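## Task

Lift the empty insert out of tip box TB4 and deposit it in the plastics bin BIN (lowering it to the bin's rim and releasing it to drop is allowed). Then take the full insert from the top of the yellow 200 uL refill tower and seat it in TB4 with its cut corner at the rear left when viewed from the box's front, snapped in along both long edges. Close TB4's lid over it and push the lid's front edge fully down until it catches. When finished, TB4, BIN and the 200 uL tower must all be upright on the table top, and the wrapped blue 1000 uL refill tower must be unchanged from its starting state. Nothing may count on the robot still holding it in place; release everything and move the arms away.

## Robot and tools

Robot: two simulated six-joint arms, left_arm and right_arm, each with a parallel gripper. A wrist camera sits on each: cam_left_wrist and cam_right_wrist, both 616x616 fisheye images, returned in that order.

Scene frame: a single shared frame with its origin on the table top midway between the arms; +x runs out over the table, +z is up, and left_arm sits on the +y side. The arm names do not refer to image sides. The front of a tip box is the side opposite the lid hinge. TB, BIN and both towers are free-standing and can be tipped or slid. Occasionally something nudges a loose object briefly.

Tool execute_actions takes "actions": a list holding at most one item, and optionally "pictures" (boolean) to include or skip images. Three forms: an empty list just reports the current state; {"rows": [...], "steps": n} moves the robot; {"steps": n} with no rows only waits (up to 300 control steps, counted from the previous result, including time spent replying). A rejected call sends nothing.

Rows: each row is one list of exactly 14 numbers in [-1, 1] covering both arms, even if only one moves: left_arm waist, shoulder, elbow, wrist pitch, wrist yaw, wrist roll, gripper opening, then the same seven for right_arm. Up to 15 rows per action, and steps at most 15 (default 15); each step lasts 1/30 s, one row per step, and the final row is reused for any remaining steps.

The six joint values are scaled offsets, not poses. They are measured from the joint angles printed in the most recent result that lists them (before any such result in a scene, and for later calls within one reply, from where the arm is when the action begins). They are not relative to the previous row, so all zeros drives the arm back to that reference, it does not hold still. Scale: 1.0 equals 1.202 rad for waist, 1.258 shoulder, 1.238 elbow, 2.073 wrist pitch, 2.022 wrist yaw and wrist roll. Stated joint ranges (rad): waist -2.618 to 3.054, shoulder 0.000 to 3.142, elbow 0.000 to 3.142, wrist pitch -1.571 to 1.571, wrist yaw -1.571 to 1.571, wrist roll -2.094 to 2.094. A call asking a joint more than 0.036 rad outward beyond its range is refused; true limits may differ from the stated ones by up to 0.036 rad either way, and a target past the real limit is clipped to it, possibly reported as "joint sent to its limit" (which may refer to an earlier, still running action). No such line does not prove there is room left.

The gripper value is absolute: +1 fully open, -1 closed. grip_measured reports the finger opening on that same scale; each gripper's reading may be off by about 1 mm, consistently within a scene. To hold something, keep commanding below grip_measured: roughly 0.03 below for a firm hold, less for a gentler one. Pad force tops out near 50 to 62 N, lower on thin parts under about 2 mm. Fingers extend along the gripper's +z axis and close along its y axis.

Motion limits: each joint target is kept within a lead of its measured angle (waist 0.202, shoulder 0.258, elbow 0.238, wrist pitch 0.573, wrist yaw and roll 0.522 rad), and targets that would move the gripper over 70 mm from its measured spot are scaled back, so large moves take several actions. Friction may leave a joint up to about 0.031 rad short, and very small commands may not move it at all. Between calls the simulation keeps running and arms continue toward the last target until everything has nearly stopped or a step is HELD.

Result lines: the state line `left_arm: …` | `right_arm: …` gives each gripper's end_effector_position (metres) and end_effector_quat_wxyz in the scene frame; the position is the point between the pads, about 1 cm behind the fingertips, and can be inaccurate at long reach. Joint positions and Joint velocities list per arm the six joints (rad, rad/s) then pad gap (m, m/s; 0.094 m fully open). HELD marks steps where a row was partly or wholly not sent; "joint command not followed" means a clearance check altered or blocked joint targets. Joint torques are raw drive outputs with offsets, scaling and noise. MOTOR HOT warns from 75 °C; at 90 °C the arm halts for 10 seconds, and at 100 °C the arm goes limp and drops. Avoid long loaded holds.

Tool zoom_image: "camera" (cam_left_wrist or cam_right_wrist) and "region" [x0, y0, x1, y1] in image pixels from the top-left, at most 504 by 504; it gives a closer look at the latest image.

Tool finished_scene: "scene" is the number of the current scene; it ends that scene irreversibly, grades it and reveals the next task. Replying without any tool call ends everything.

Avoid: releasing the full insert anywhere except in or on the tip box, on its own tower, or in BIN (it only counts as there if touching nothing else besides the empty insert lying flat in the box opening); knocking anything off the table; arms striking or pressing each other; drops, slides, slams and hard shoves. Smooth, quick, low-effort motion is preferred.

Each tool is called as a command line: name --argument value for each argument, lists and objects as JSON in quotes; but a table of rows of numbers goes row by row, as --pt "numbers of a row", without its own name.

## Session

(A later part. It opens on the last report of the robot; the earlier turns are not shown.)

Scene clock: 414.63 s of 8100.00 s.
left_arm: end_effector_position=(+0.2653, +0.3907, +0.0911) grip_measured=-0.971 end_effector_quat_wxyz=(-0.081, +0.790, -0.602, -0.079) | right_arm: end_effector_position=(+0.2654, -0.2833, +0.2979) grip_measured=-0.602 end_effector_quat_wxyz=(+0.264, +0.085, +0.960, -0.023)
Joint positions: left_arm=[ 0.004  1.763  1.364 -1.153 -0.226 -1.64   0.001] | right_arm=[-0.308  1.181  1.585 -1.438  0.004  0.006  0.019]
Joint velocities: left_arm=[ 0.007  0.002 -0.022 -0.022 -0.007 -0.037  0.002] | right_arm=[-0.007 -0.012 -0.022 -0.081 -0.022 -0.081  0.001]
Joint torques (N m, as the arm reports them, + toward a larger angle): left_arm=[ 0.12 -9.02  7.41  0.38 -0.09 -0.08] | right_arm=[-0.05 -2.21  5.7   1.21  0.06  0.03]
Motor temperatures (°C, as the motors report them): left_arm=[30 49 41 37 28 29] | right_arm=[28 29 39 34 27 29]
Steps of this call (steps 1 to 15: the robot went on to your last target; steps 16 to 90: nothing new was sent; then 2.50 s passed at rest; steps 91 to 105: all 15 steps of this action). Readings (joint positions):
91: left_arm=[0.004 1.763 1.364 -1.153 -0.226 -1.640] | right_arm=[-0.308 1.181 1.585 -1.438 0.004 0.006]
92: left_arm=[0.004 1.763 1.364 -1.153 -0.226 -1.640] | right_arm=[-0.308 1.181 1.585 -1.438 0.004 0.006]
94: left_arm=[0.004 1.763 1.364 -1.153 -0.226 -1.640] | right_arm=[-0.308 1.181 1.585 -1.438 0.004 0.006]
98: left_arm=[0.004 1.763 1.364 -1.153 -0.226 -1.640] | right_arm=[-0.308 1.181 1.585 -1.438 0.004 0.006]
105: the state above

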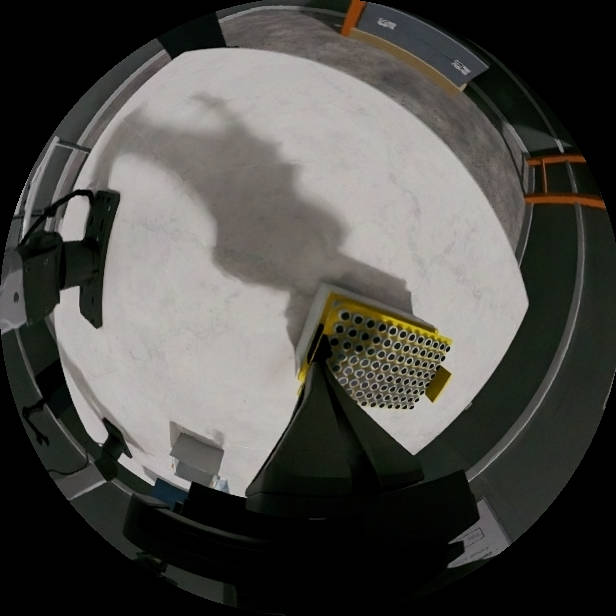

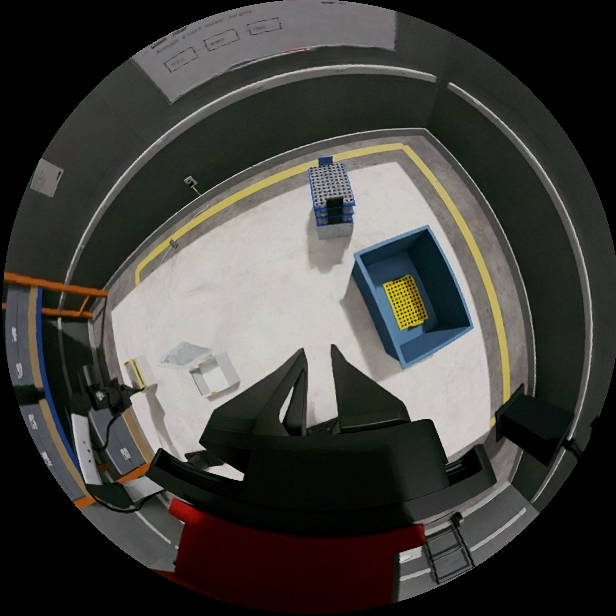

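execute_actions --actions '[{"rows":[[0,0,0.01,-0.012,0,0,-1,0,0,0,0,0,0,-0.6],[0,0,0.02,-0.02,0,0,-1,0,0,0,0,0,0,-0.6],[0,0,0.03,-0.027,0,0,-1,0,0,0,0,0,0,-0.6],[0,0,0.04,-0.034,0,0,-1,0,0,0,0,0,0,-0.6],[0,0,0.05,-0.04,0,0,-1,0,0,0,0,0,0,-0.6],[0,0,0.06,-0.046,0,0,-1,0,0,0,0,0,0,-0.6],[0,0,0.07,-0.052,0,0,-1,0,0,0,0,0,0,-0.6],[0,0,0.08,-0.058,0,0,-1,0,0,0,0,0,0,-0.6],[0,0,0.09,-0.062,0,0,-1,0,0,0,0,0,0,-0.6],[0,0,0.1,-0.065,0,0,-1,0,0,0,0,0,0,-0.6],[0,0,0.105,-0.066,0,0,-1,0,0,0,0,0,0,-0.6]],"steps":15}]' --pictures false

execute_actions --actions '[{"rows":[[0,0,0.01,-0.012,0,0,-1,0,0,0,0,0,0,-0.6],[0,0,0.02,-0.02,0,0,-1,0,0,0,0,0,0,-0.6],[0,0,0.03,-0.027,0,0,-1,0,0,0,0,0,0,-0.6],[0,0,0.04,-0.034,0,0,-1,0,0,0,0,0,0,-0.6],[0,0,0.05,-0.04,0,0,-1,0,0,0,0,0,0,-0.6],[0,0,0.06,-0.046,0,0,-1,0,0,0,0,0,0,-0.6],[0,0,0.07,-0.052,0,0,-1,0,0,0,0,0,0,-0.6],[0,0,0.08,-0.058,0,0,-1,0,0,0,0,0,0,-0.6],[0,0,0.09,-0.062,0,0,-1,0,0,0,0,0,0,-0.6],[0,0,0.1,-0.065,0,0,-1,0,0,0,0,0,0,-0.6],[0,0,0.115,-0.07,0,0,-1,0,0,0,0,0,0,-0.6]],"steps":15}]' --pictures false

execute_actions --actions '[{"steps":10}]'

Scene clock: 428.73 s of 8100.00 s.
left_arm: end_effector_position=(+0.2676, +0.3912, +0.1195) grip_measured=-0.971 end_effector_quat_wxyz=(-0.080, +0.790, -0.602, -0.079) | right_arm: end_effector_position=(+0.2654, -0.2833, +0.2979) grip_measured=-0.602 end_effector_quat_wxyz=(+0.264, +0.085, +0.960, -0.023)
Joint positions: left_arm=[ 0.004  1.763  1.477 -1.269 -0.226 -1.64   0.001] | right_arm=[-0.308  1.181  1.585 -1.438  0.004  0.006  0.019]
Joint velocities: left_arm=[ 0.002 -0.027 -0.012 -0.139  0.022  0.022  0.   ] | right_arm=[-0.002 -0.017 -0.012  0.051 -0.007 -0.022  0.   ]
Joint torques (N m, as the arm reports them, + toward a larger angle): left_arm=[ 0.12 -9.08  8.94  0.29 -0.09 -0.08] | right_arm=[-0.05 -2.18  5.71  1.2   0.08  0.02]
Motor temperatures (°C, as the motors report them): left_arm=[30 50 41 36 28 29] | right_arm=[28 29 39 34 27 29]
Steps of this call (steps 1 to 15: the robot went on to your last target; steps 16 to 90: nothing new was sent; then 10.60 s passed at rest; steps 91 to 105: all 15 steps of this action). Readings (joint positions):
91: left_arm=[0.004 1.763 1.364 -1.154 -0.226 -1.640] | right_arm=[-0.308 1.181 1.585 -1.438 0.004 0.006]
92: left_arm=[0.004 1.763 1.364 -1.157 -0.226 -1.640] | right_arm=[-0.308 1.181 1.585 -1.438 0.004 0.006]
94: left_arm=[0.004 1.763 1.375 -1.172 -0.226 -1.640] | right_arm=[-0.308 1.181 1.585 -1.438 0.004 0.006]
98: left_arm=[0.004 1.763 1.422 -1.216 -0.226 -1.640] | right_arm=[-0.308 1.181 1.585 -1.438 0.004 0.006]
105: the state above

Scene clock: 429.23 s of 8100.00 s.
left_arm: end_effector_position=(+0.2700, +0.3917, +0.1518) grip_measured=-0.971 end_effector_quat_wxyz=(-0.085, +0.791, -0.602, -0.075) | right_arm: end_effector_position=(+0.2654, -0.2833, +0.2979) grip_measured=-0.602 end_effector_quat_wxyz=(+0.264, +0.085, +0.960, -0.023)
Joint positions: left_arm=[ 0.004  1.763  1.605 -1.384 -0.226 -1.64   0.001] | right_arm=[-0.308  1.181  1.585 -1.438  0.004  0.006  0.019]
Joint velocities: left_arm=[-0.002  0.017  0.022 -0.125 -0.007 -0.081 -0.   ] | right_arm=[-0.007 -0.007  0.007 -0.022  0.022  0.051  0.   ]
Joint torques (N m, as the arm reports them, + toward a larger angle): left_arm=[ 0.1  -9.09  8.68  0.24 -0.08 -0.08] | right_arm=[-0.01 -2.15  5.7   1.2   0.07  0.03]
Motor temperatures (°C, as the motors report them): left_arm=[30 50 41 36 28 29] | right_arm=[28 29 39 34 27 29]
Steps of this call (steps 1 to 15: all 15 steps of this action). Readings (joint positions):
1: left_arm=[0.004 1.763 1.477 -1.272 -0.226 -1.640] | right_arm=[-0.308 1.181 1.585 -1.438 0.004 0.006]
2: left_arm=[0.004 1.763 1.477 -1.276 -0.226 -1.640] | right_arm=[-0.308 1.181 1.585 -1.438 0.004 0.006]
4: left_arm=[0.004 1.763 1.486 -1.291 -0.226 -1.640] | right_arm=[-0.308 1.181 1.585 -1.438 0.004 0.006]
8: left_arm=[0.004 1.763 1.536 -1.334 -0.226 -1.640] | right_arm=[-0.308 1.181 1.585 -1.438 0.004 0.006]
15: the state above

Scene clock: 429.57 s of 8100.00 s.
left_arm: end_effector_position=(+0.2656, +0.3908, +0.1517) grip_measured=-0.971 end_effector_quat_wxyz=(-0.078, +0.790, -0.603, -0.081) | right_arm: end_effector_position=(+0.2654, -0.2833, +0.2979) grip_measured=-0.602 end_effector_quat_wxyz=(+0.264, +0.085, +0.960, -0.023)
Joint positions: left_arm=[ 0.004  1.763  1.605 -1.403 -0.226 -1.64   0.001] | right_arm=[-0.308  1.181  1.585 -1.438  0.004  0.006  0.019]
Joint velocities: left_arm=[-0.007  0.007 -0.007  0.037 -0.022  0.022 -0.   ] | right_arm=[ 0.002 -0.002  0.012 -0.051 -0.037 -0.066 -0.001]
Joint torques (N m, as the arm reports them, + toward a larger angle): left_arm=[ 0.12 -9.01  8.76  0.27 -0.08 -0.08] | right_arm=[-0.01 -2.18  5.66  1.21  0.07  0.02]
Motor temperatures (°C, as the motors report them): left_arm=[30 50 41 36 28 29] | right_arm=[28 29 39 34 27 29]
Steps of this call (steps 1 to 10: the robot went on to your last target). Readings (joint positions):
1: left_arm=[0.004 1.763 1.605 -1.387 -0.226 -1.640] | right_arm=[-0.308 1.181 1.585 -1.438 0.004 0.006]
2: left_arm=[0.004 1.763 1.605 -1.391 -0.226 -1.640] | right_arm=[-0.308 1.181 1.585 -1.438 0.004 0.006]
4: left_arm=[0.004 1.763 1.605 -1.396 -0.226 -1.640] | right_arm=[-0.308 1.181 1.585 -1.438 0.004 0.006]
8: left_arm=[0.004 1.763 1.605 -1.401 -0.226 -1.640] | right_arm=[-0.308 1.181 1.585 -1.438 0.004 0.006]
10: the state above

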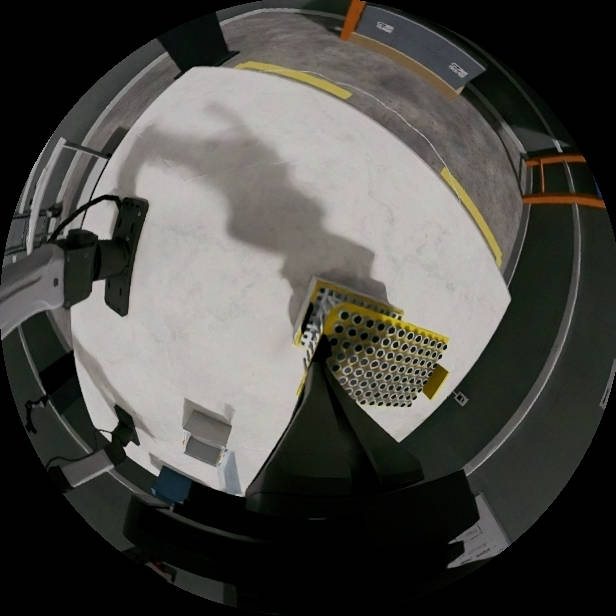

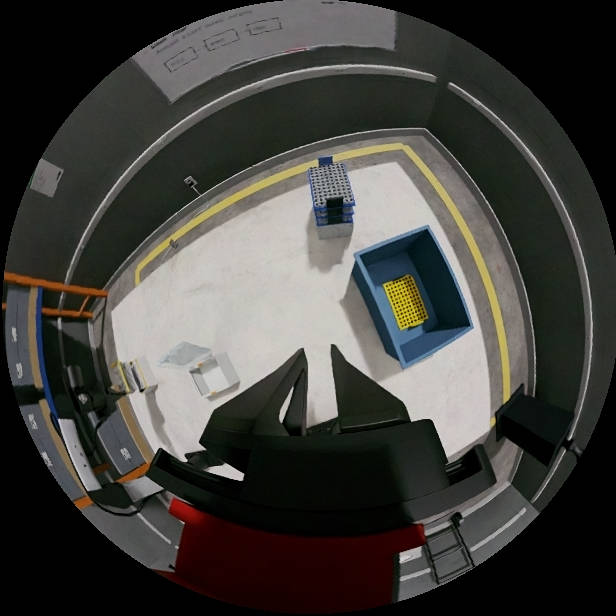

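execute_actions --actions '[{"rows":[[0,-0.012,-0.012,0.003,0,0.016,-1,0,0,0,0,0,0,-0.6],[0,-0.024,-0.024,0.006,0,0.032,-1,0,0,0,0,0,0,-0.6],[0,-0.036,-0.036,0.009,0,0.048,-1,0,0,0,0,0,0,-0.6],[0,-0.048,-0.048,0.012,0,0.064,-1,0,0,0,0,0,0,-0.6],[0,-0.06,-0.06,0.014,0,0.08,-1,0,0,0,0,0,0,-0.6],[0,-0.072,-0.072,0.016,0,0.096,-1,0,0,0,0,0,0,-0.6],[0,-0.084,-0.084,0.018,0,0.112,-1,0,0,0,0,0,0,-0.6],[0,-0.096,-0.096,0.02,0,0.128,-1,0,0,0,0,0,0,-0.6],[0,-0.108,-0.108,0.022,0,0.144,-1,0,0,0,0,0,0,-0.6],[0,-0.12,-0.12,0.024,0,0.16,-1,0,0,0,0,0,0,-0.6],[0,-0.132,-0.132,0.026,0,0.176,-1,0,0,0,0,0,0,-0.6],[0,-0.144,-0.144,0.028,0,0.192,-1,0,0,0,0,0,0,-0.6],[0,-0.156,-0.156,0.03,0,0.208,-1,0,0,0,0,0,0,-0.6],[0,-0.168,-0.168,0.032,0,0.224,-1,0,0,0,0,0,0,-0.6],[0,-0.18,-0.18,0.034,0,0.24,-1,0,0,0,0,0,0,-0.6]],"steps":15}]' --pictures false

execute_actions --actions '[{"rows":[[0,-0.03,-0.03,0.006,0,0.05,-1,0,0,0,0,0,0,-0.6],[0,-0.042,-0.042,0.009,0,0.066,-1,0,0,0,0,0,0,-0.6],[0,-0.054,-0.054,0.012,0,0.082,-1,0,0,0,0,0,0,-0.6],[0,-0.066,-0.066,0.015,0,0.098,-1,0,0,0,0,0,0,-0.6],[0,-0.078,-0.078,0.018,0,0.114,-1,0,0,0,0,0,0,-0.6],[0,-0.09,-0.09,0.021,0,0.13,-1,0,0,0,0,0,0,-0.6],[0,-0.102,-0.102,0.024,0,0.146,-1,0,0,0,0,0,0,-0.6],[0,-0.114,-0.114,0.027,0,0.162,-1,0,0,0,0,0,0,-0.6],[0,-0.126,-0.126,0.03,0,0.178,-1,0,0,0,0,0,0,-0.6],[0,-0.138,-0.138,0.032,0,0.194,-1,0,0,0,0,0,0,-0.6],[0,-0.15,-0.15,0.034,0,0.21,-1,0,0,0,0,0,0,-0.6],[0,-0.162,-0.162,0.036,0,0.226,-1,0,0,0,0,0,0,-0.6],[0,-0.174,-0.174,0.038,0,0.242,-1,0,0,0,0,0,0,-0.6],[0,-0.186,-0.186,0.04,0,0.258,-1,0,0,0,0,0,0,-0.6],[0,-0.19,-0.195,0.04,0.018,0.27,-1,0,0,0,0,0,0,-0.6]],"steps":15}]' --pictures false

execute_actions --actions '[{"steps":15}]' --pictures false

Scene clock: 481.93 s of 8100.00 s.
left_arm: end_effector_position=(+0.2288, +0.3834, +0.1588) grip_measured=-0.971 end_effector_quat_wxyz=(+0.083, -0.677, +0.727, +0.081) | right_arm: end_effector_position=(+0.2654, -0.2833, +0.2979) grip_measured=-0.602 end_effector_quat_wxyz=(+0.264, +0.085, +0.960, -0.023)
Joint positions: left_arm=[ 0.004  1.577  1.425 -1.362 -0.226 -1.297  0.001] | right_arm=[-0.308  1.181  1.585 -1.438  0.004  0.006  0.019]
Joint velocities: left_arm=[ 0.007 -0.437 -0.457  0.139  0.022  0.96  -0.001] | right_arm=[-0.012  0.002  0.007 -0.022  0.022 -0.037  0.   ]
Joint torques (N m, as the arm reports them, + toward a larger angle): left_arm=[ 0.1  -8.38  6.24  0.61 -0.06  0.01] | right_arm=[ 0.01 -2.16  5.71  1.2   0.07  0.03]
Motor temperatures (°C, as the motors report them): left_arm=[30 54 44 35 28 29] | right_arm=[28 29 39 34 27 29]
Steps of this call (steps 1 to 30: the robot went on to your last target; steps 31 to 100: nothing new was sent; then 48.53 s passed at rest; steps 101 to 115: all 15 steps of this action). Readings (joint positions):
101: left_arm=[0.004 1.763 1.605 -1.404 -0.226 -1.637] | right_arm=[-0.308 1.181 1.585 -1.438 0.004 0.006]
102: left_arm=[0.004 1.761 1.602 -1.403 -0.226 -1.628] | right_arm=[-0.308 1.181 1.585 -1.438 0.004 0.006]
104: left_arm=[0.004 1.746 1.584 -1.394 -0.226 -1.598] | right_arm=[-0.308 1.181 1.585 -1.438 0.004 0.006]
108: left_arm=[0.004 1.688 1.526 -1.384 -0.226 -1.504] | right_arm=[-0.308 1.181 1.585 -1.438 0.004 0.006]
115: the state above

Scene clock: 482.43 s of 8100.00 s.
left_arm: end_effector_position=(+0.1895, +0.3751, +0.1559) grip_measured=-0.971 end_effector_quat_wxyz=(+0.092, -0.518, +0.846, +0.085) | right_arm: end_effector_position=(+0.2654, -0.2833, +0.2979) grip_measured=-0.602 end_effector_quat_wxyz=(+0.264, +0.085, +0.960, -0.023)
Joint positions: left_arm=[ 0.004  1.37   1.224 -1.308 -0.223 -0.888  0.001] | right_arm=[-0.308  1.181  1.585 -1.438  0.004  0.006  0.019]
Joint velocities: left_arm=[ 0.002 -0.374 -0.369  0.037  0.168  0.93  -0.   ] | right_arm=[-0.002 -0.012  0.002 -0.066  0.037 -0.007  0.001]
Joint torques (N m, as the arm reports them, + toward a larger angle): left_arm=[ 0.1  -5.89  6.3   0.85  0.05  0.02] | right_arm=[ 0.   -2.17  5.67  1.2   0.07  0.03]
Motor temperatures (°C, as the motors report them): left_arm=[30 53 44 35 28 29] | right_arm=[28 29 39 34 27 29]
Steps of this call (steps 1 to 15: all 15 steps of this action). Readings (joint positions):
1: left_arm=[0.004 1.564 1.414 -1.362 -0.226 -1.276] | right_arm=[-0.308 1.181 1.585 -1.438 0.004 0.006]
2: left_arm=[0.004 1.555 1.406 -1.361 -0.226 -1.257] | right_arm=[-0.308 1.181 1.585 -1.438 0.004 0.006]
4: left_arm=[0.004 1.533 1.385 -1.354 -0.226 -1.212] | right_arm=[-0.308 1.181 1.585 -1.438 0.004 0.006]
8: left_arm=[0.004 1.476 1.327 -1.338 -0.226 -1.102] | right_arm=[-0.308 1.181 1.585 -1.438 0.004 0.006]
15: the state above

Scene clock: 482.93 s of 8100.00 s.
left_arm: end_effector_position=(+0.1881, +0.3709, +0.1534) grip_measured=-0.971 end_effector_quat_wxyz=(+0.088, -0.465, +0.877, +0.078) | right_arm: end_effector_position=(+0.2654, -0.2833, +0.2979) grip_measured=-0.602 end_effector_quat_wxyz=(+0.264, +0.085, +0.960, -0.023)
Joint positions: left_arm=[ 0.004  1.351  1.201 -1.294 -0.2   -0.764  0.001] | right_arm=[-0.308  1.181  1.585 -1.438  0.004  0.006  0.019]
Joint velocities: left_arm=[ 0.007 -0.012 -0.007 -0.037  0.007  0.022  0.001] | right_arm=[-0.012 -0.007 -0.017  0.007  0.051  0.037 -0.   ]
Joint torques (N m, as the arm reports them, + toward a larger angle): left_arm=[ 0.11 -6.06  6.28  0.84  0.06  0.02] | right_arm=[ 0.   -2.22  5.68  1.2   0.07  0.03]
Motor temperatures (°C, as the motors report them): left_arm=[30 53 44 35 28 29] | right_arm=[28 29 39 34 27 29]
Steps of this call (steps 1 to 15: the robot went on to your last target). Readings (joint positions):
1: left_arm=[0.004 1.360 1.214 -1.308 -0.218 -0.862] | right_arm=[-0.308 1.181 1.585 -1.438 0.004 0.006]
2: left_arm=[0.004 1.353 1.207 -1.308 -0.214 -0.842] | right_arm=[-0.308 1.181 1.585 -1.438 0.004 0.006]
4: left_arm=[0.004 1.351 1.203 -1.306 -0.208 -0.812] | right_arm=[-0.308 1.181 1.585 -1.438 0.004 0.006]
8: left_arm=[0.004 1.351 1.201 -1.299 -0.203 -0.781] | right_arm=[-0.308 1.181 1.585 -1.438 0.004 0.006]
15: the state above

execute_actions --actions '[{"rows":[[-0.02,0,0,0,0,0.02,-1,0,0,0,0,0,0,-0.6],[-0.045,0,0,0,0,0.04,-1,0,0,0,0,0,0,-0.6],[-0.075,0,0,0,0,0.05,-1,0,0,0,0,0,0,-0.6],[-0.105,0,0,0,0,0.05,-1,0,0,0,0,0,0,-0.6],[-0.135,0,0,0,0,0.05,-1,0,0,0,0,0,0,-0.6],[-0.165,0,0,0,0,0.05,-1,0,0,0,0,0,0,-0.6],[-0.195,0,0,0,0,0.05,-1,0,0,0,0,0,0,-0.6],[-0.225,0,0,0,0,0.05,-1,0,0,0,0,0,0,-0.6],[-0.255,0,0,0,0,0.05,-1,0,0,0,0,0,0,-0.6],[-0.285,0,0,0,0,0.05,-1,0,0,0,0,0,0,-0.6],[-0.315,0,0,0,0,0.05,-1,0,0,0,0,0,0,-0.6],[-0.345,0,0,0,0,0.05,-1,0,0,0,0,0,0,-0.6],[-0.37,0,0,0,0,0.05,-1,0,0,0,0,0,0,-0.6],[-0.39,0,0,0,0,0.05,-1,0,0,0,0,0,0,-0.6],[-0.4,0,0,0,0,0.05,-1,0,0,0,0,0,0,-0.6]],"steps":15}]' --pictures false

execute_actions --actions '[{"steps":8}]'

Scene clock: 491.97 s of 8100.00 s.
left_arm: end_effector_position=(+0.2008, +0.2643, +0.1535) grip_measured=-0.971 end_effector_quat_wxyz=(+0.101, -0.220, +0.968, +0.062) | right_arm: end_effector_position=(+0.2654, -0.2833, +0.2979) grip_measured=-0.602 end_effector_quat_wxyz=(+0.264, +0.085, +0.960, -0.023)
Joint positions: left_arm=[-0.435  1.351  1.201 -1.293 -0.201 -0.676  0.001] | right_arm=[-0.308  1.181  1.585 -1.438  0.004  0.006  0.019]
Joint velocities: left_arm=[-0.706 -0.017  0.017  0.022 -0.051 -0.007 -0.001] | right_arm=[ 0.002 -0.002 -0.022  0.037  0.007  0.037 -0.001]
Joint torques (N m, as the arm reports them, + toward a larger angle): left_arm=[ 0.46 -4.86  7.89  0.71 -0.09 -0.01] | right_arm=[ 0.03 -2.18  5.69  1.2   0.07  0.02]
Motor temperatures (°C, as the motors report them): left_arm=[30 52 43 35 28 29] | right_arm=[28 29 39 34 27 29]
Steps of this call (steps 1 to 15: the robot went on to your last target; steps 16 to 90: nothing new was sent; then 5.53 s passed at rest; steps 91 to 105: all 15 steps of this action). Readings (joint positions):
91: left_arm=[0.003 1.351 1.201 -1.293 -0.199 -0.756] | right_arm=[-0.308 1.181 1.585 -1.438 0.004 0.006]
92: left_arm=[-0.004 1.351 1.201 -1.293 -0.201 -0.747] | right_arm=[-0.308 1.181 1.585 -1.438 0.004 0.006]
94: left_arm=[-0.048 1.351 1.201 -1.293 -0.203 -0.721] | right_arm=[-0.308 1.181 1.585 -1.438 0.004 0.006]
98: left_arm=[-0.193 1.351 1.201 -1.293 -0.203 -0.692] | right_arm=[-0.308 1.181 1.585 -1.438 0.004 0.006]
105: the state above

Scene clock: 492.23 s of 8100.00 s.
left_arm: end_effector_position=(+0.1997, +0.2554, +0.1534) grip_measured=-0.971 end_effector_quat_wxyz=(+0.102, -0.202, +0.972, +0.059) | right_arm: end_effector_position=(+0.2654, -0.2833, +0.2979) grip_measured=-0.602 end_effector_quat_wxyz=(+0.264, +0.085, +0.960, -0.023)
Joint positions: left_arm=[-0.47   1.351  1.201 -1.293 -0.199 -0.672  0.001] | right_arm=[-0.308  1.181  1.585 -1.438  0.004  0.006  0.019]
Joint velocities: left_arm=[-0.007  0.002 -0.002  0.022 -0.007  0.007 -0.   ] | right_arm=[-0.007 -0.007 -0.007 -0.037 -0.022  0.022 -0.   ]
Joint torques (N m, as the arm reports them, + toward a larger angle): left_arm=[-0.56 -4.89  7.79  0.72 -0.08  0.03] | right_arm=[ 0.03 -2.18  5.64  1.21  0.07  0.03]
Motor temperatures (°C, as the motors report them): left_arm=[30 52 43 35 28 29] | right_arm=[28 29 39 34 27 29]
Steps of this call (steps 1 to 8: the robot went on to your last target). Readings (joint positions):
1: left_arm=[-0.455 1.351 1.201 -1.293 -0.199 -0.675] | right_arm=[-0.308 1.181 1.585 -1.438 0.004 0.006]
2: left_arm=[-0.465 1.351 1.201 -1.293 -0.199 -0.674] | right_arm=[-0.308 1.181 1.585 -1.438 0.004 0.006]
4: left_arm=[-0.470 1.351 1.201 -1.293 -0.199 -0.673] | right_arm=[-0.308 1.181 1.585 -1.438 0.004 0.006]
8: the state above

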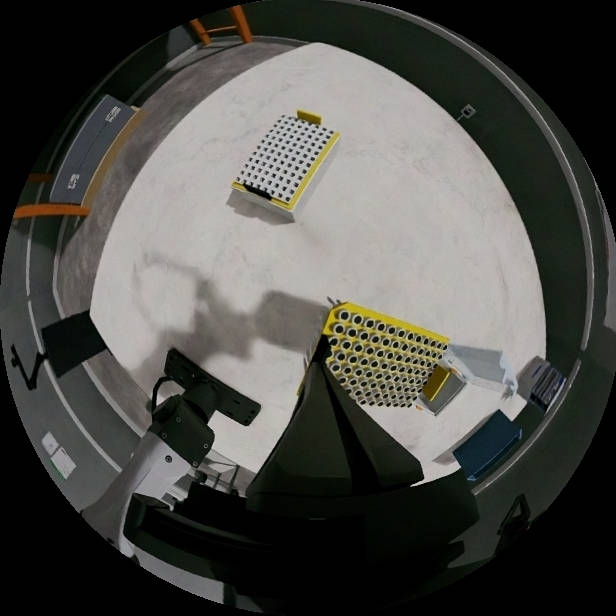

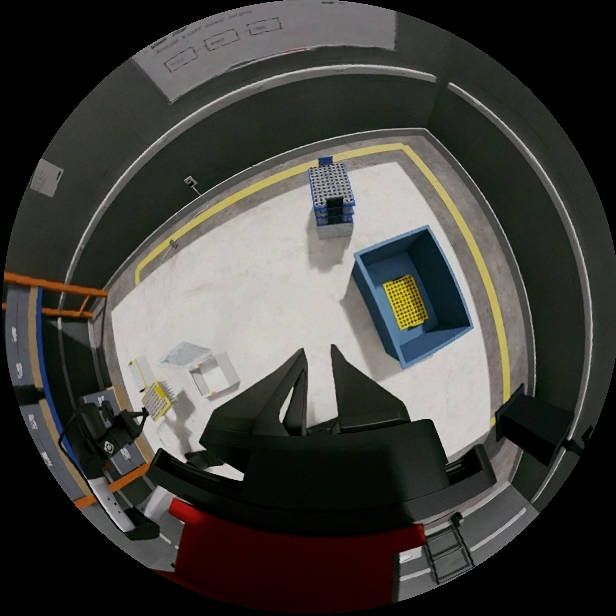

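execute_actions --actions '[{"rows":[[0,0,0,0,0,0.04,-1,0,0,0,0,0,0,-0.6],[0,0,0,0,0,0.08,-1,0,0,0,0,0,0,-0.6],[0,0,0,0,0,0.12,-1,0,0,0,0,0,0,-0.6],[0,0,0,0,0,0.16,-1,0,0,0,0,0,0,-0.6],[0,0,0,0,0,0.17,-1,0,0,0,0,0,0,-0.6]],"steps":15}]' --pictures false

execute_actions --actions '[{"rows":[[-0.02,0,0,0,0,0,-1,0,0,0,0,0,0,-0.6],[-0.045,0,0,0,0,0,-1,0,0,0,0,0,0,-0.6],[-0.075,0,0,0,0,0,-1,0,0,0,0,0,0,-0.6],[-0.105,0,0,0,0,0,-1,0,0,0,0,0,0,-0.6],[-0.135,0,0,0,0,0,-1,0,0,0,0,0,0,-0.6],[-0.165,0,0,0,0,0,-1,0,0,0,0,0,0,-0.6],[-0.195,0,0,0,0,0,-1,0,0,0,0,0,0,-0.6],[-0.225,0,0,0,0,-0.02,-1,0,0,0,0,0,0,-0.6],[-0.255,0,0,0,0,-0.04,-1,0,0,0,0,0,0,-0.6],[-0.285,0,0,0,0,-0.06,-1,0,0,0,0,0,0,-0.6],[-0.315,0,0,0,0,-0.08,-1,0,0,0,0,0,0,-0.6],[-0.345,0,0,0,0,-0.1,-1,0,0,0,0,0,0,-0.6],[-0.375,0,0,0,0,-0.12,-1,0,0,0,0,0,0,-0.6],[-0.405,0,0,0,0,-0.14,-1,0,0,0,0,0,0,-0.6],[-0.435,0,0,0,0,-0.16,-1,0,0,0,0,0,0,-0.6]],"steps":15}]' --pictures false

execute_actions --actions '[{"steps":15}]' --pictures false

Scene clock: 505.90 s of 8100.00 s.
left_arm: end_effector_position=(+0.1997, +0.2554, +0.1534) grip_measured=-0.971 end_effector_quat_wxyz=(+0.091, -0.046, +0.992, +0.074) | right_arm: end_effector_position=(+0.2654, -0.2833, +0.2979) grip_measured=-0.602 end_effector_quat_wxyz=(+0.264, +0.085, +0.960, -0.023)
Joint positions: left_arm=[-0.47   1.351  1.201 -1.293 -0.199 -0.357  0.001] | right_arm=[-0.308  1.181  1.585 -1.438  0.004  0.006  0.019]
Joint velocities: left_arm=[-0.017 -0.012  0.007  0.007  0.037  0.154  0.001] | right_arm=[ 0.012 -0.002  0.002  0.125  0.022 -0.022 -0.001]
Joint torques (N m, as the arm reports them, + toward a larger angle): left_arm=[ 0.12 -4.95  7.82  0.74 -0.04  0.02] | right_arm=[ 0.01 -2.18  5.72  1.2   0.07  0.03]
Motor temperatures (°C, as the motors report them): left_arm=[30 50 43 35 28 29] | right_arm=[28 29 39 35 27 29]
Steps of this call (steps 1 to 30: the robot went on to your last target; steps 31 to 100: nothing new was sent; then 9.83 s passed at rest; steps 101 to 115: all 15 steps of this action). Readings (joint positions):
101: left_arm=[-0.470 1.351 1.201 -1.293 -0.199 -0.663] | right_arm=[-0.308 1.181 1.585 -1.438 0.004 0.006]
102: left_arm=[-0.470 1.351 1.201 -1.293 -0.199 -0.639] | right_arm=[-0.308 1.181 1.585 -1.438 0.004 0.006]
104: left_arm=[-0.470 1.351 1.201 -1.293 -0.199 -0.559] | right_arm=[-0.308 1.181 1.585 -1.438 0.004 0.006]
108: left_arm=[-0.470 1.351 1.201 -1.293 -0.199 -0.428] | right_arm=[-0.308 1.181 1.585 -1.438 0.004 0.006]
115: the state above

Scene clock: 506.40 s of 8100.00 s.
left_arm: end_effector_position=(+0.1606, +0.1525, +0.1534) grip_measured=-0.971 end_effector_quat_wxyz=(+0.110, +0.093, +0.989, +0.044) | right_arm: end_effector_position=(+0.2654, -0.2833, +0.2979) grip_measured=-0.602 end_effector_quat_wxyz=(+0.264, +0.085, +0.960, -0.023)
Joint positions: left_arm=[-0.921  1.351  1.201 -1.293 -0.2   -0.527  0.001] | right_arm=[-0.308  1.181  1.585 -1.438  0.004  0.006  0.019]
Joint velocities: left_arm=[-1.023 -0.007 -0.017 -0.007 -0.066 -0.989 -0.001] | right_arm=[-0.002 -0.007  0.002  0.066  0.007 -0.066 -0.   ]
Joint torques (N m, as the arm reports them, + toward a larger angle): left_arm=[-0.73 -4.89  7.69  0.73 -0.03 -0.18] | right_arm=[ 0.01 -2.17  5.73  1.2   0.07  0.03]
Motor temperatures (°C, as the motors report them): left_arm=[30 50 43 35 28 29] | right_arm=[28 29 39 35 27 29]
Steps of this call (steps 1 to 15: all 15 steps of this action). Readings (joint positions):
1: left_arm=[-0.471 1.351 1.201 -1.293 -0.199 -0.355] | right_arm=[-0.308 1.181 1.585 -1.438 0.004 0.006]
2: left_arm=[-0.478 1.351 1.201 -1.293 -0.200 -0.355] | right_arm=[-0.308 1.181 1.585 -1.438 0.004 0.006]
4: left_arm=[-0.521 1.351 1.201 -1.293 -0.202 -0.355] | right_arm=[-0.308 1.181 1.585 -1.438 0.004 0.006]
8: left_arm=[-0.667 1.351 1.201 -1.293 -0.202 -0.360] | right_arm=[-0.308 1.181 1.585 -1.438 0.004 0.006]
15: the state above

Scene clock: 506.90 s of 8100.00 s.
left_arm: end_effector_position=(+0.1506, +0.1387, +0.1533) grip_measured=-0.971 end_effector_quat_wxyz=(+0.112, +0.057, +0.992, +0.030) | right_arm: end_effector_position=(+0.2654, -0.2833, +0.2979) grip_measured=-0.602 end_effector_quat_wxyz=(+0.264, +0.085, +0.960, -0.023)
Joint positions: left_arm=[-0.986  1.351  1.201 -1.293 -0.195 -0.665  0.001] | right_arm=[-0.308  1.181  1.585 -1.438  0.004  0.006  0.019]
Joint velocities: left_arm=[ 0.012  0.002 -0.017  0.007  0.007 -0.095 -0.   ] | right_arm=[-0.022 -0.017 -0.022 -0.037  0.007  0.051 -0.001]
Joint torques (N m, as the arm reports them, + toward a larger angle): left_arm=[-0.39 -4.92  7.78  0.73 -0.08 -0.2 ] | right_arm=[-0.01 -2.19  5.68  1.21  0.06  0.03]
Motor temperatures (°C, as the motors report them): left_arm=[30 50 43 35 28 29] | right_arm=[28 29 39 35 27 29]
Steps of this call (steps 1 to 15: the robot went on to your last target). Readings (joint positions):
1: left_arm=[-0.953 1.351 1.201 -1.293 -0.199 -0.556] | right_arm=[-0.308 1.181 1.585 -1.438 0.004 0.006]
2: left_arm=[-0.973 1.351 1.201 -1.293 -0.197 -0.578] | right_arm=[-0.308 1.181 1.585 -1.438 0.004 0.006]
4: left_arm=[-0.986 1.351 1.201 -1.293 -0.195 -0.611] | right_arm=[-0.308 1.181 1.585 -1.438 0.004 0.006]
8: left_arm=[-0.986 1.351 1.201 -1.293 -0.195 -0.646] | right_arm=[-0.308 1.181 1.585 -1.438 0.004 0.006]
15: the state above

execute_actions --actions '[{"rows":[[0,0.015,0.014,0,0,-0.02,-1,0,0,0,0,0,0,-0.6],[0,0.03,0.028,0,0,-0.04,-1,0,0,0,0,0,0,-0.6],[0,0.045,0.042,0,0,-0.06,-1,0,0,0,0,0,0,-0.6],[0,0.06,0.056,0,0,-0.08,-1,0,0,0,0,0,0,-0.6],[0,0.075,0.07,0,0,-0.1,-1,0,0,0,0,0,0,-0.6],[0,0.09,0.084,0.005,0,-0.12,-1,0,0,0,0,0,0,-0.6],[0,0.105,0.098,0.005,0,-0.14,-1,0,0,0,0,0,0,-0.6],[0,0.12,0.112,0.005,0,-0.16,-1,0,0,0,0,0,0,-0.6],[0,0.135,0.126,0.01,0,-0.18,-1,0,0,0,0,0,0,-0.6],[0,0.15,0.14,0.01,0,-0.2,-1,0,0,0,0,0,0,-0.6],[0,0.165,0.154,0.011,0,-0.205,-1,0,0,0,0,0,0,-0.6],[0,0.18,0.168,0.011,0,-0.205,-1,0,0,0,0,0,0,-0.6],[0,0.195,0.182,0.011,0,-0.205,-1,0,0,0,0,0,0,-0.6],[0,0.21,0.196,0.011,0,-0.205,-1,0,0,0,0,0,0,-0.6],[0,0.228,0.21,0.011,0,-0.205,-1,0,0,0,0,0,0,-0.6]],"steps":15}]' --pictures false

execute_actions --actions '[{"steps":15}]'

Scene clock: 516.87 s of 8100.00 s.
left_arm: end_effector_position=(+0.1914, +0.0972, +0.1535) grip_measured=-0.971 end_effector_quat_wxyz=(+0.111, -0.116, +0.987, +0.017) | right_arm: end_effector_position=(+0.2654, -0.2833, +0.2979) grip_measured=-0.602 end_effector_quat_wxyz=(+0.264, +0.085, +0.960, -0.023)
Joint positions: left_arm=[-0.986  1.587  1.415 -1.288 -0.195 -1.016  0.001] | right_arm=[-0.308  1.181  1.585 -1.438  0.004  0.006  0.019]
Joint velocities: left_arm=[ 0.007  0.559  0.53   0.007 -0.022 -0.374  0.001] | right_arm=[ 0.007  0.007 -0.002 -0.081  0.022  0.022 -0.   ]
Joint torques (N m, as the arm reports them, + toward a larger angle): left_arm=[ 0.09 -5.84  8.98  0.85 -0.08 -0.16] | right_arm=[ 0.01 -2.2   5.71  1.19  0.07  0.03]
Motor temperatures (°C, as the motors report them): left_arm=[30 49 44 35 28 29] | right_arm=[28 29 39 35 27 29]
Steps of this call (steps 1 to 15: the robot went on to your last target; steps 16 to 90: nothing new was sent; then 6.47 s passed at rest; steps 91 to 105: all 15 steps of this action). Readings (joint positions):
91: left_arm=[-0.986 1.351 1.201 -1.293 -0.195 -0.673] | right_arm=[-0.308 1.181 1.585 -1.438 0.004 0.006]
92: left_arm=[-0.986 1.353 1.204 -1.295 -0.195 -0.683] | right_arm=[-0.308 1.181 1.585 -1.438 0.004 0.006]
94: left_arm=[-0.986 1.375 1.226 -1.301 -0.195 -0.721] | right_arm=[-0.308 1.181 1.585 -1.438 0.004 0.006]
98: left_arm=[-0.986 1.452 1.294 -1.299 -0.195 -0.837] | right_arm=[-0.308 1.181 1.585 -1.438 0.004 0.006]
105: the state above

Scene clock: 517.37 s of 8100.00 s.
left_arm: end_effector_position=(+0.1991, +0.0894, +0.1494) grip_measured=-0.971 end_effector_quat_wxyz=(+0.111, -0.141, +0.984, +0.014) | right_arm: end_effector_position=(+0.2654, -0.2833, +0.2979) grip_measured=-0.602 end_effector_quat_wxyz=(+0.264, +0.085, +0.960, -0.023)
Joint positions: left_arm=[-0.986  1.628  1.441 -1.274 -0.195 -1.067  0.001] | right_arm=[-0.308  1.181  1.585 -1.438  0.004  0.006  0.019]
Joint velocities: left_arm=[-0.017 -0.017 -0.012  0.022 -0.095 -0.037  0.001] | right_arm=[-0.002 -0.002 -0.017 -0.022 -0.066  0.037  0.001]
Joint torques (N m, as the arm reports them, + toward a larger angle): left_arm=[ 0.18 -6.97  9.54  0.68 -0.06 -0.2 ] | right_arm=[ 0.   -2.22  5.67  1.2   0.07  0.02]
Motor temperatures (°C, as the motors report them): left_arm=[30 49 44 35 28 29] | right_arm=[28 29 39 35 27 29]
Steps of this call (steps 1 to 15: the robot went on to your last target). Readings (joint positions):
1: left_arm=[-0.986 1.604 1.429 -1.284 -0.195 -1.027] | right_arm=[-0.308 1.181 1.585 -1.438 0.004 0.006]
2: left_arm=[-0.986 1.616 1.438 -1.279 -0.195 -1.035] | right_arm=[-0.308 1.181 1.585 -1.438 0.004 0.006]
4: left_arm=[-0.986 1.627 1.441 -1.274 -0.195 -1.047] | right_arm=[-0.308 1.181 1.585 -1.438 0.004 0.006]
8: left_arm=[-0.986 1.628 1.441 -1.274 -0.195 -1.060] | right_arm=[-0.308 1.181 1.585 -1.438 0.004 0.006]
15: the state above

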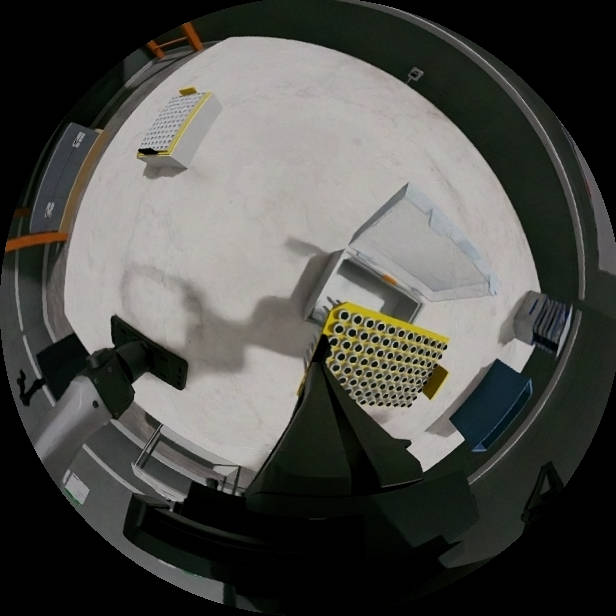

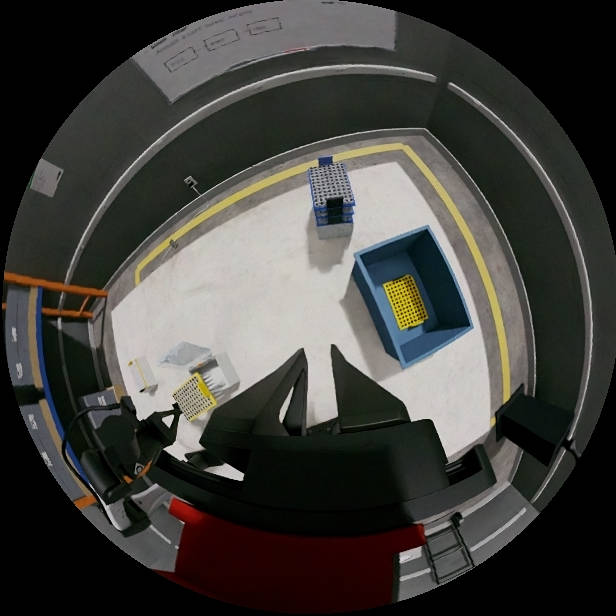

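execute_actions --actions '[{"rows":[[0,0,-0.015,0.015,0,0.03,-1,0,0,0,0,0,0,-0.6],[0,0,-0.03,0.03,0.005,0.06,-1,0,0,0,0,0,0,-0.6],[0,0,-0.045,0.042,0.01,0.08,-1,0,0,0,0,0,0,-0.6],[0,0,-0.06,0.054,0.014,0.09,-1,0,0,0,0,0,0,-0.6],[0,0,-0.075,0.064,0.014,0.09,-1,0,0,0,0,0,0,-0.6],[0,0,-0.09,0.07,0.014,0.09,-1,0,0,0,0,0,0,-0.6],[0,0,-0.098,0.07,0.014,0.09,-1,0,0,0,0,0,0,-0.6]],"steps":15}]' --pictures false

execute_actions --actions '[{"steps":12}]'

zoom_image --camera "cam_left_wrist" --region '[260, 200, 500, 440]'

Scene clock: 525.03 s of 8100.00 s.
left_arm: end_effector_position=(+0.2000, +0.0846, +0.1223) grip_measured=-0.971 end_effector_quat_wxyz=(+0.109, -0.061, +0.992, +0.012) | right_arm: end_effector_position=(+0.2654, -0.2833, +0.2979) grip_measured=-0.602 end_effector_quat_wxyz=(+0.264, +0.085, +0.960, -0.023)
Joint positions: left_arm=[-0.986  1.628  1.334 -1.15  -0.179 -0.904  0.001] | right_arm=[-0.308  1.181  1.585 -1.438  0.004  0.006  0.019]
Joint velocities: left_arm=[-0.002  0.002 -0.012  0.051  0.051  0.081  0.   ] | right_arm=[ 0.002 -0.022  0.002 -0.007 -0.022 -0.007 -0.   ]
Joint torques (N m, as the arm reports them, + toward a larger angle): left_arm=[ 0.11 -7.93  6.52  0.84  0.02  0.03] | right_arm=[ 0.01 -2.19  5.69  1.2   0.07  0.04]
Motor temperatures (°C, as the motors report them): left_arm=[30 49 44 35 28 29] | right_arm=[28 29 39 35 27 29]
Steps of this call (steps 1 to 15: the robot went on to your last target; steps 16 to 90: nothing new was sent; then 4.17 s passed at rest; steps 91 to 105: all 15 steps of this action). Readings (joint positions):
91: left_arm=[-0.986 1.628 1.441 -1.273 -0.195 -1.062] | right_arm=[-0.308 1.181 1.585 -1.438 0.004 0.006]
92: left_arm=[-0.986 1.628 1.438 -1.266 -0.195 -1.044] | right_arm=[-0.308 1.181 1.585 -1.438 0.004 0.006]
94: left_arm=[-0.986 1.628 1.419 -1.237 -0.192 -0.996] | right_arm=[-0.308 1.181 1.585 -1.438 0.004 0.006]
98: left_arm=[-0.986 1.628 1.349 -1.180 -0.183 -0.936] | right_arm=[-0.308 1.181 1.585 -1.438 0.004 0.006]
105: the state above

Scene clock: 525.43 s of 8100.00 s.
left_arm: end_effector_position=(+0.2003, +0.0828, +0.1223) grip_measured=-0.971 end_effector_quat_wxyz=(+0.108, -0.056, +0.993, +0.008) | right_arm: end_effector_position=(+0.2654, -0.2833, +0.2979) grip_measured=-0.602 end_effector_quat_wxyz=(+0.264, +0.085, +0.960, -0.023)
Joint positions: left_arm=[-0.986  1.628  1.334 -1.144 -0.173 -0.894  0.001] | right_arm=[-0.308  1.181  1.585 -1.438  0.004  0.006  0.019]
Joint velocities: left_arm=[-0.012  0.007 -0.007  0.037 -0.051  0.022  0.   ] | right_arm=[ 0.002 -0.012 -0.007 -0.007  0.007  0.007 -0.   ]
Joint torques (N m, as the arm reports them, + toward a larger angle): left_arm=[ 0.16 -7.92  6.58  0.87  0.02  0.03] | right_arm=[ 0.02 -2.18  5.68  1.21  0.07  0.02]
Motor temperatures (°C, as the motors report them): left_arm=[30 49 44 35 28 29] | right_arm=[28 29 39 35 27 29]
Steps of this call (steps 1 to 12: the robot went on to your last target). Readings (joint positions):
1: left_arm=[-0.986 1.628 1.334 -1.149 -0.179 -0.902] | right_arm=[-0.308 1.181 1.585 -1.438 0.004 0.006]
2: left_arm=[-0.986 1.628 1.334 -1.147 -0.178 -0.900] | right_arm=[-0.308 1.181 1.585 -1.438 0.004 0.006]
4: left_arm=[-0.986 1.628 1.334 -1.146 -0.177 -0.898] | right_arm=[-0.308 1.181 1.585 -1.438 0.004 0.006]
8: left_arm=[-0.986 1.628 1.334 -1.144 -0.175 -0.895] | right_arm=[-0.308 1.181 1.585 -1.438 0.004 0.006]
12: the state above

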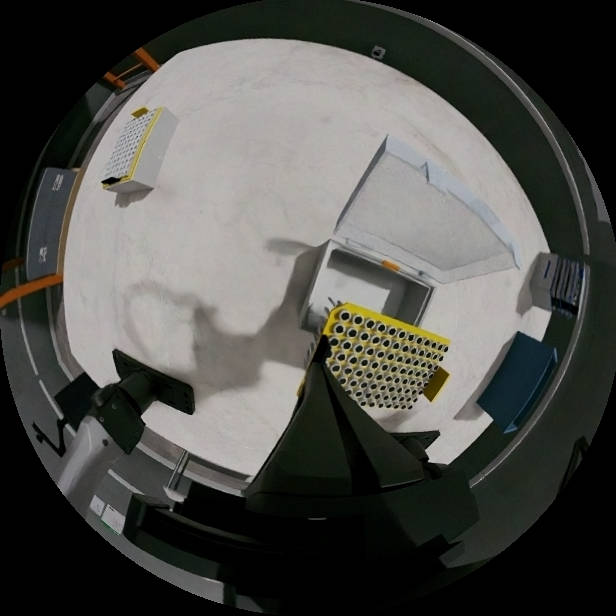

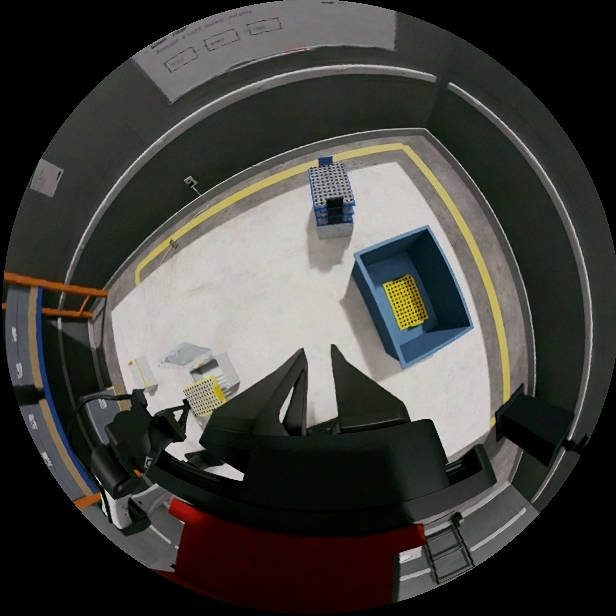

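Region (260, 200, 500, 440) of cam_left_wrist's 616x616 image, scaled by 2.100, with more detail than that image has.

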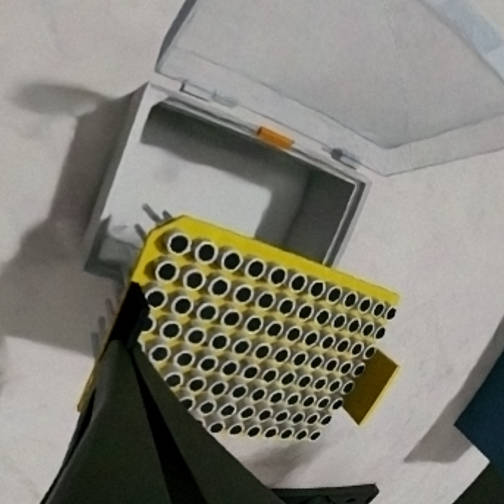

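execute_actions --actions '[{"rows":[[0.009,0.009,0.014,0.002,0.002,0.008,-1,0,0,0,0,0,0,-0.6],[0.018,0.018,0.026,0.004,0.004,0.016,-1,0,0,0,0,0,0,-0.6],[0.027,0.028,0.037,0.006,0.006,0.023,-1,0,0,0,0,0,0,-0.6],[0.036,0.037,0.048,0.008,0.008,0.03,-1,0,0,0,0,0,0,-0.6],[0.045,0.046,0.058,0.01,0.01,0.036,-1,0,0,0,0,0,0,-0.6],[0.054,0.056,0.068,0.011,0.01,0.042,-1,0,0,0,0,0,0,-0.6],[0.063,0.065,0.078,0.011,0.01,0.047,-1,0,0,0,0,0,0,-0.6],[0.072,0.074,0.088,0.011,0.01,0.051,-1,0,0,0,0,0,0,-0.6],[0.081,0.084,0.098,0.011,0.01,0.053,-1,0,0,0,0,0,0,-0.6],[0.089,0.093,0.108,0.011,0.01,0.053,-1,0,0,0,0,0,0,-0.6]],"steps":15}]' --pictures false

execute_actions --actions '[{"steps":12}]'

zoom_image --camera "cam_left_wrist" --region '[260, 200, 500, 440]'

Scene clock: 551.90 s of 8100.00 s.
left_arm: end_effector_position=(+0.2432, +0.0854, +0.1224) grip_measured=-0.971 end_effector_quat_wxyz=(+0.110, -0.061, +0.992, +0.005) | right_arm: end_effector_position=(+0.2654, -0.2833, +0.2979) grip_measured=-0.602 end_effector_quat_wxyz=(+0.264, +0.085, +0.960, -0.023)
Joint positions: left_arm=[-0.887  1.732  1.449 -1.133 -0.158 -0.804  0.001] | right_arm=[-0.308  1.181  1.585 -1.438  0.004  0.006  0.019]
Joint velocities: left_arm=[ 0.002  0.002 -0.007  0.007  0.051  0.037 -0.   ] | right_arm=[-0.017 -0.002 -0.022  0.007 -0.051  0.051 -0.001]
Joint torques (N m, as the arm reports them, + toward a larger angle): left_arm=[ 0.8  -7.82  9.56  0.9   0.02  0.03] | right_arm=[ 0.   -2.18  5.68  1.2   0.07  0.02]
Motor temperatures (°C, as the motors report them): left_arm=[30 50 43 35 28 29] | right_arm=[28 29 39 35 27 29]
Steps of this call (steps 1 to 30: the robot went on to your last target; steps 31 to 100: nothing new was sent; then 22.63 s passed at rest; steps 101 to 115: all 15 steps of this action). Readings (joint positions):
101: left_arm=[-0.986 1.628 1.334 -1.144 -0.173 -0.892] | right_arm=[-0.308 1.181 1.585 -1.438 0.004 0.006]
102: left_arm=[-0.986 1.629 1.336 -1.145 -0.172 -0.888] | right_arm=[-0.308 1.181 1.585 -1.438 0.004 0.006]
104: left_arm=[-0.976 1.639 1.353 -1.147 -0.167 -0.875] | right_arm=[-0.308 1.181 1.585 -1.438 0.004 0.006]
108: left_arm=[-0.934 1.683 1.405 -1.143 -0.159 -0.838] | right_arm=[-0.308 1.181 1.585 -1.438 0.004 0.006]
115: the state above

Scene clock: 552.30 s of 8100.00 s.
left_arm: end_effector_position=(+0.2432, +0.0854, +0.1224) grip_measured=-0.971 end_effector_quat_wxyz=(+0.110, -0.058, +0.992, +0.006) | right_arm: end_effector_position=(+0.2654, -0.2833, +0.2979) grip_measured=-0.602 end_effector_quat_wxyz=(+0.264, +0.085, +0.960, -0.023)
Joint positions: left_arm=[-0.887  1.732  1.449 -1.133 -0.158 -0.797  0.001] | right_arm=[-0.308  1.181  1.585 -1.438  0.004  0.006  0.019]
Joint velocities: left_arm=[ 0.007 -0.027  0.007 -0.007  0.037 -0.022  0.   ] | right_arm=[ 0.002 -0.007  0.007 -0.022 -0.007  0.007  0.   ]
Joint torques (N m, as the arm reports them, + toward a larger angle): left_arm=[ 0.76 -7.87  9.55  0.89  0.01  0.05] | right_arm=[-0.01 -2.2   5.66  1.2   0.07  0.02]
Motor temperatures (°C, as the motors report them): left_arm=[30 50 43 35 28 29] | right_arm=[28 29 39 35 27 29]
Steps of this call (steps 1 to 12: the robot went on to your last target). Readings (joint positions):
1: left_arm=[-0.887 1.732 1.449 -1.133 -0.158 -0.803] | right_arm=[-0.308 1.181 1.585 -1.438 0.004 0.006]
2: left_arm=[-0.887 1.732 1.449 -1.133 -0.158 -0.801] | right_arm=[-0.308 1.181 1.585 -1.438 0.004 0.006]
4: left_arm=[-0.887 1.732 1.449 -1.133 -0.158 -0.800] | right_arm=[-0.308 1.181 1.585 -1.438 0.004 0.006]
8: left_arm=[-0.887 1.732 1.449 -1.133 -0.158 -0.798] | right_arm=[-0.308 1.181 1.585 -1.438 0.004 0.006]
12: the state above

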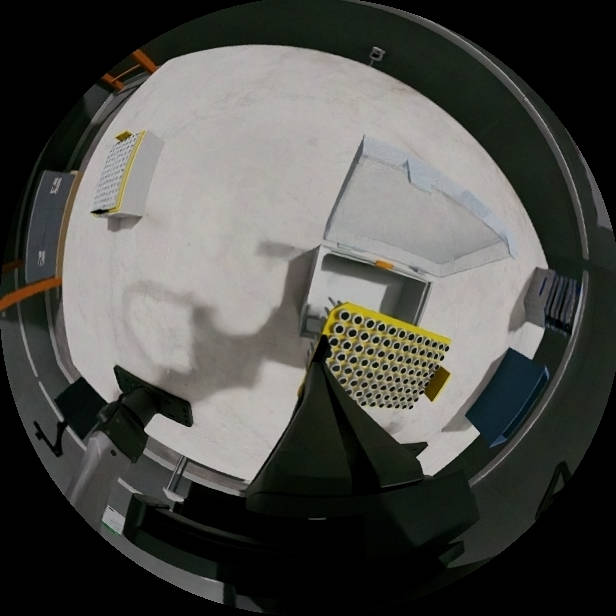

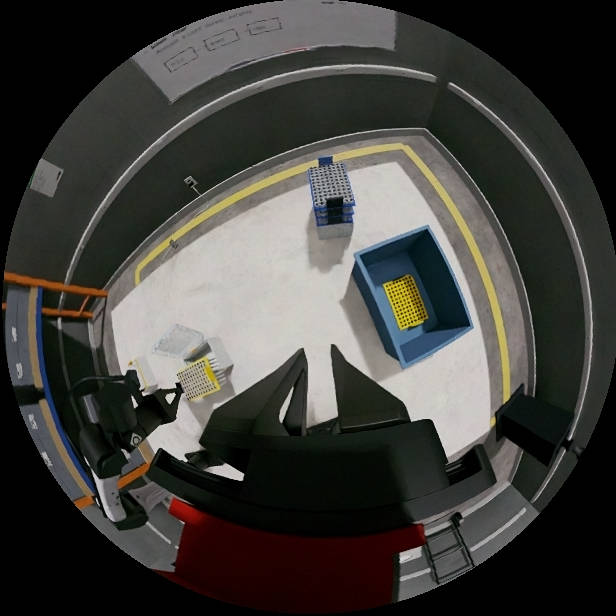

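Region (260, 200, 500, 440) of cam_left_wrist's 616x616 image, scaled by 2.100, with more detail than that image has.

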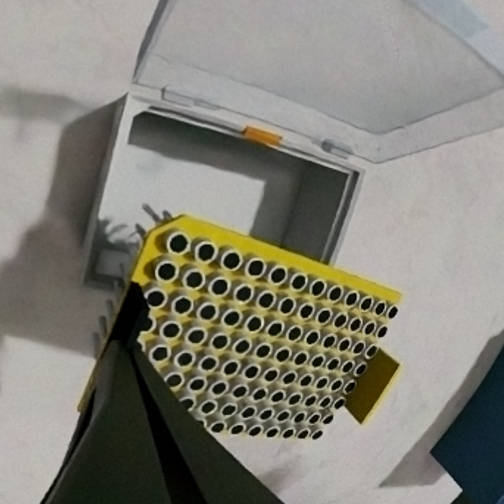

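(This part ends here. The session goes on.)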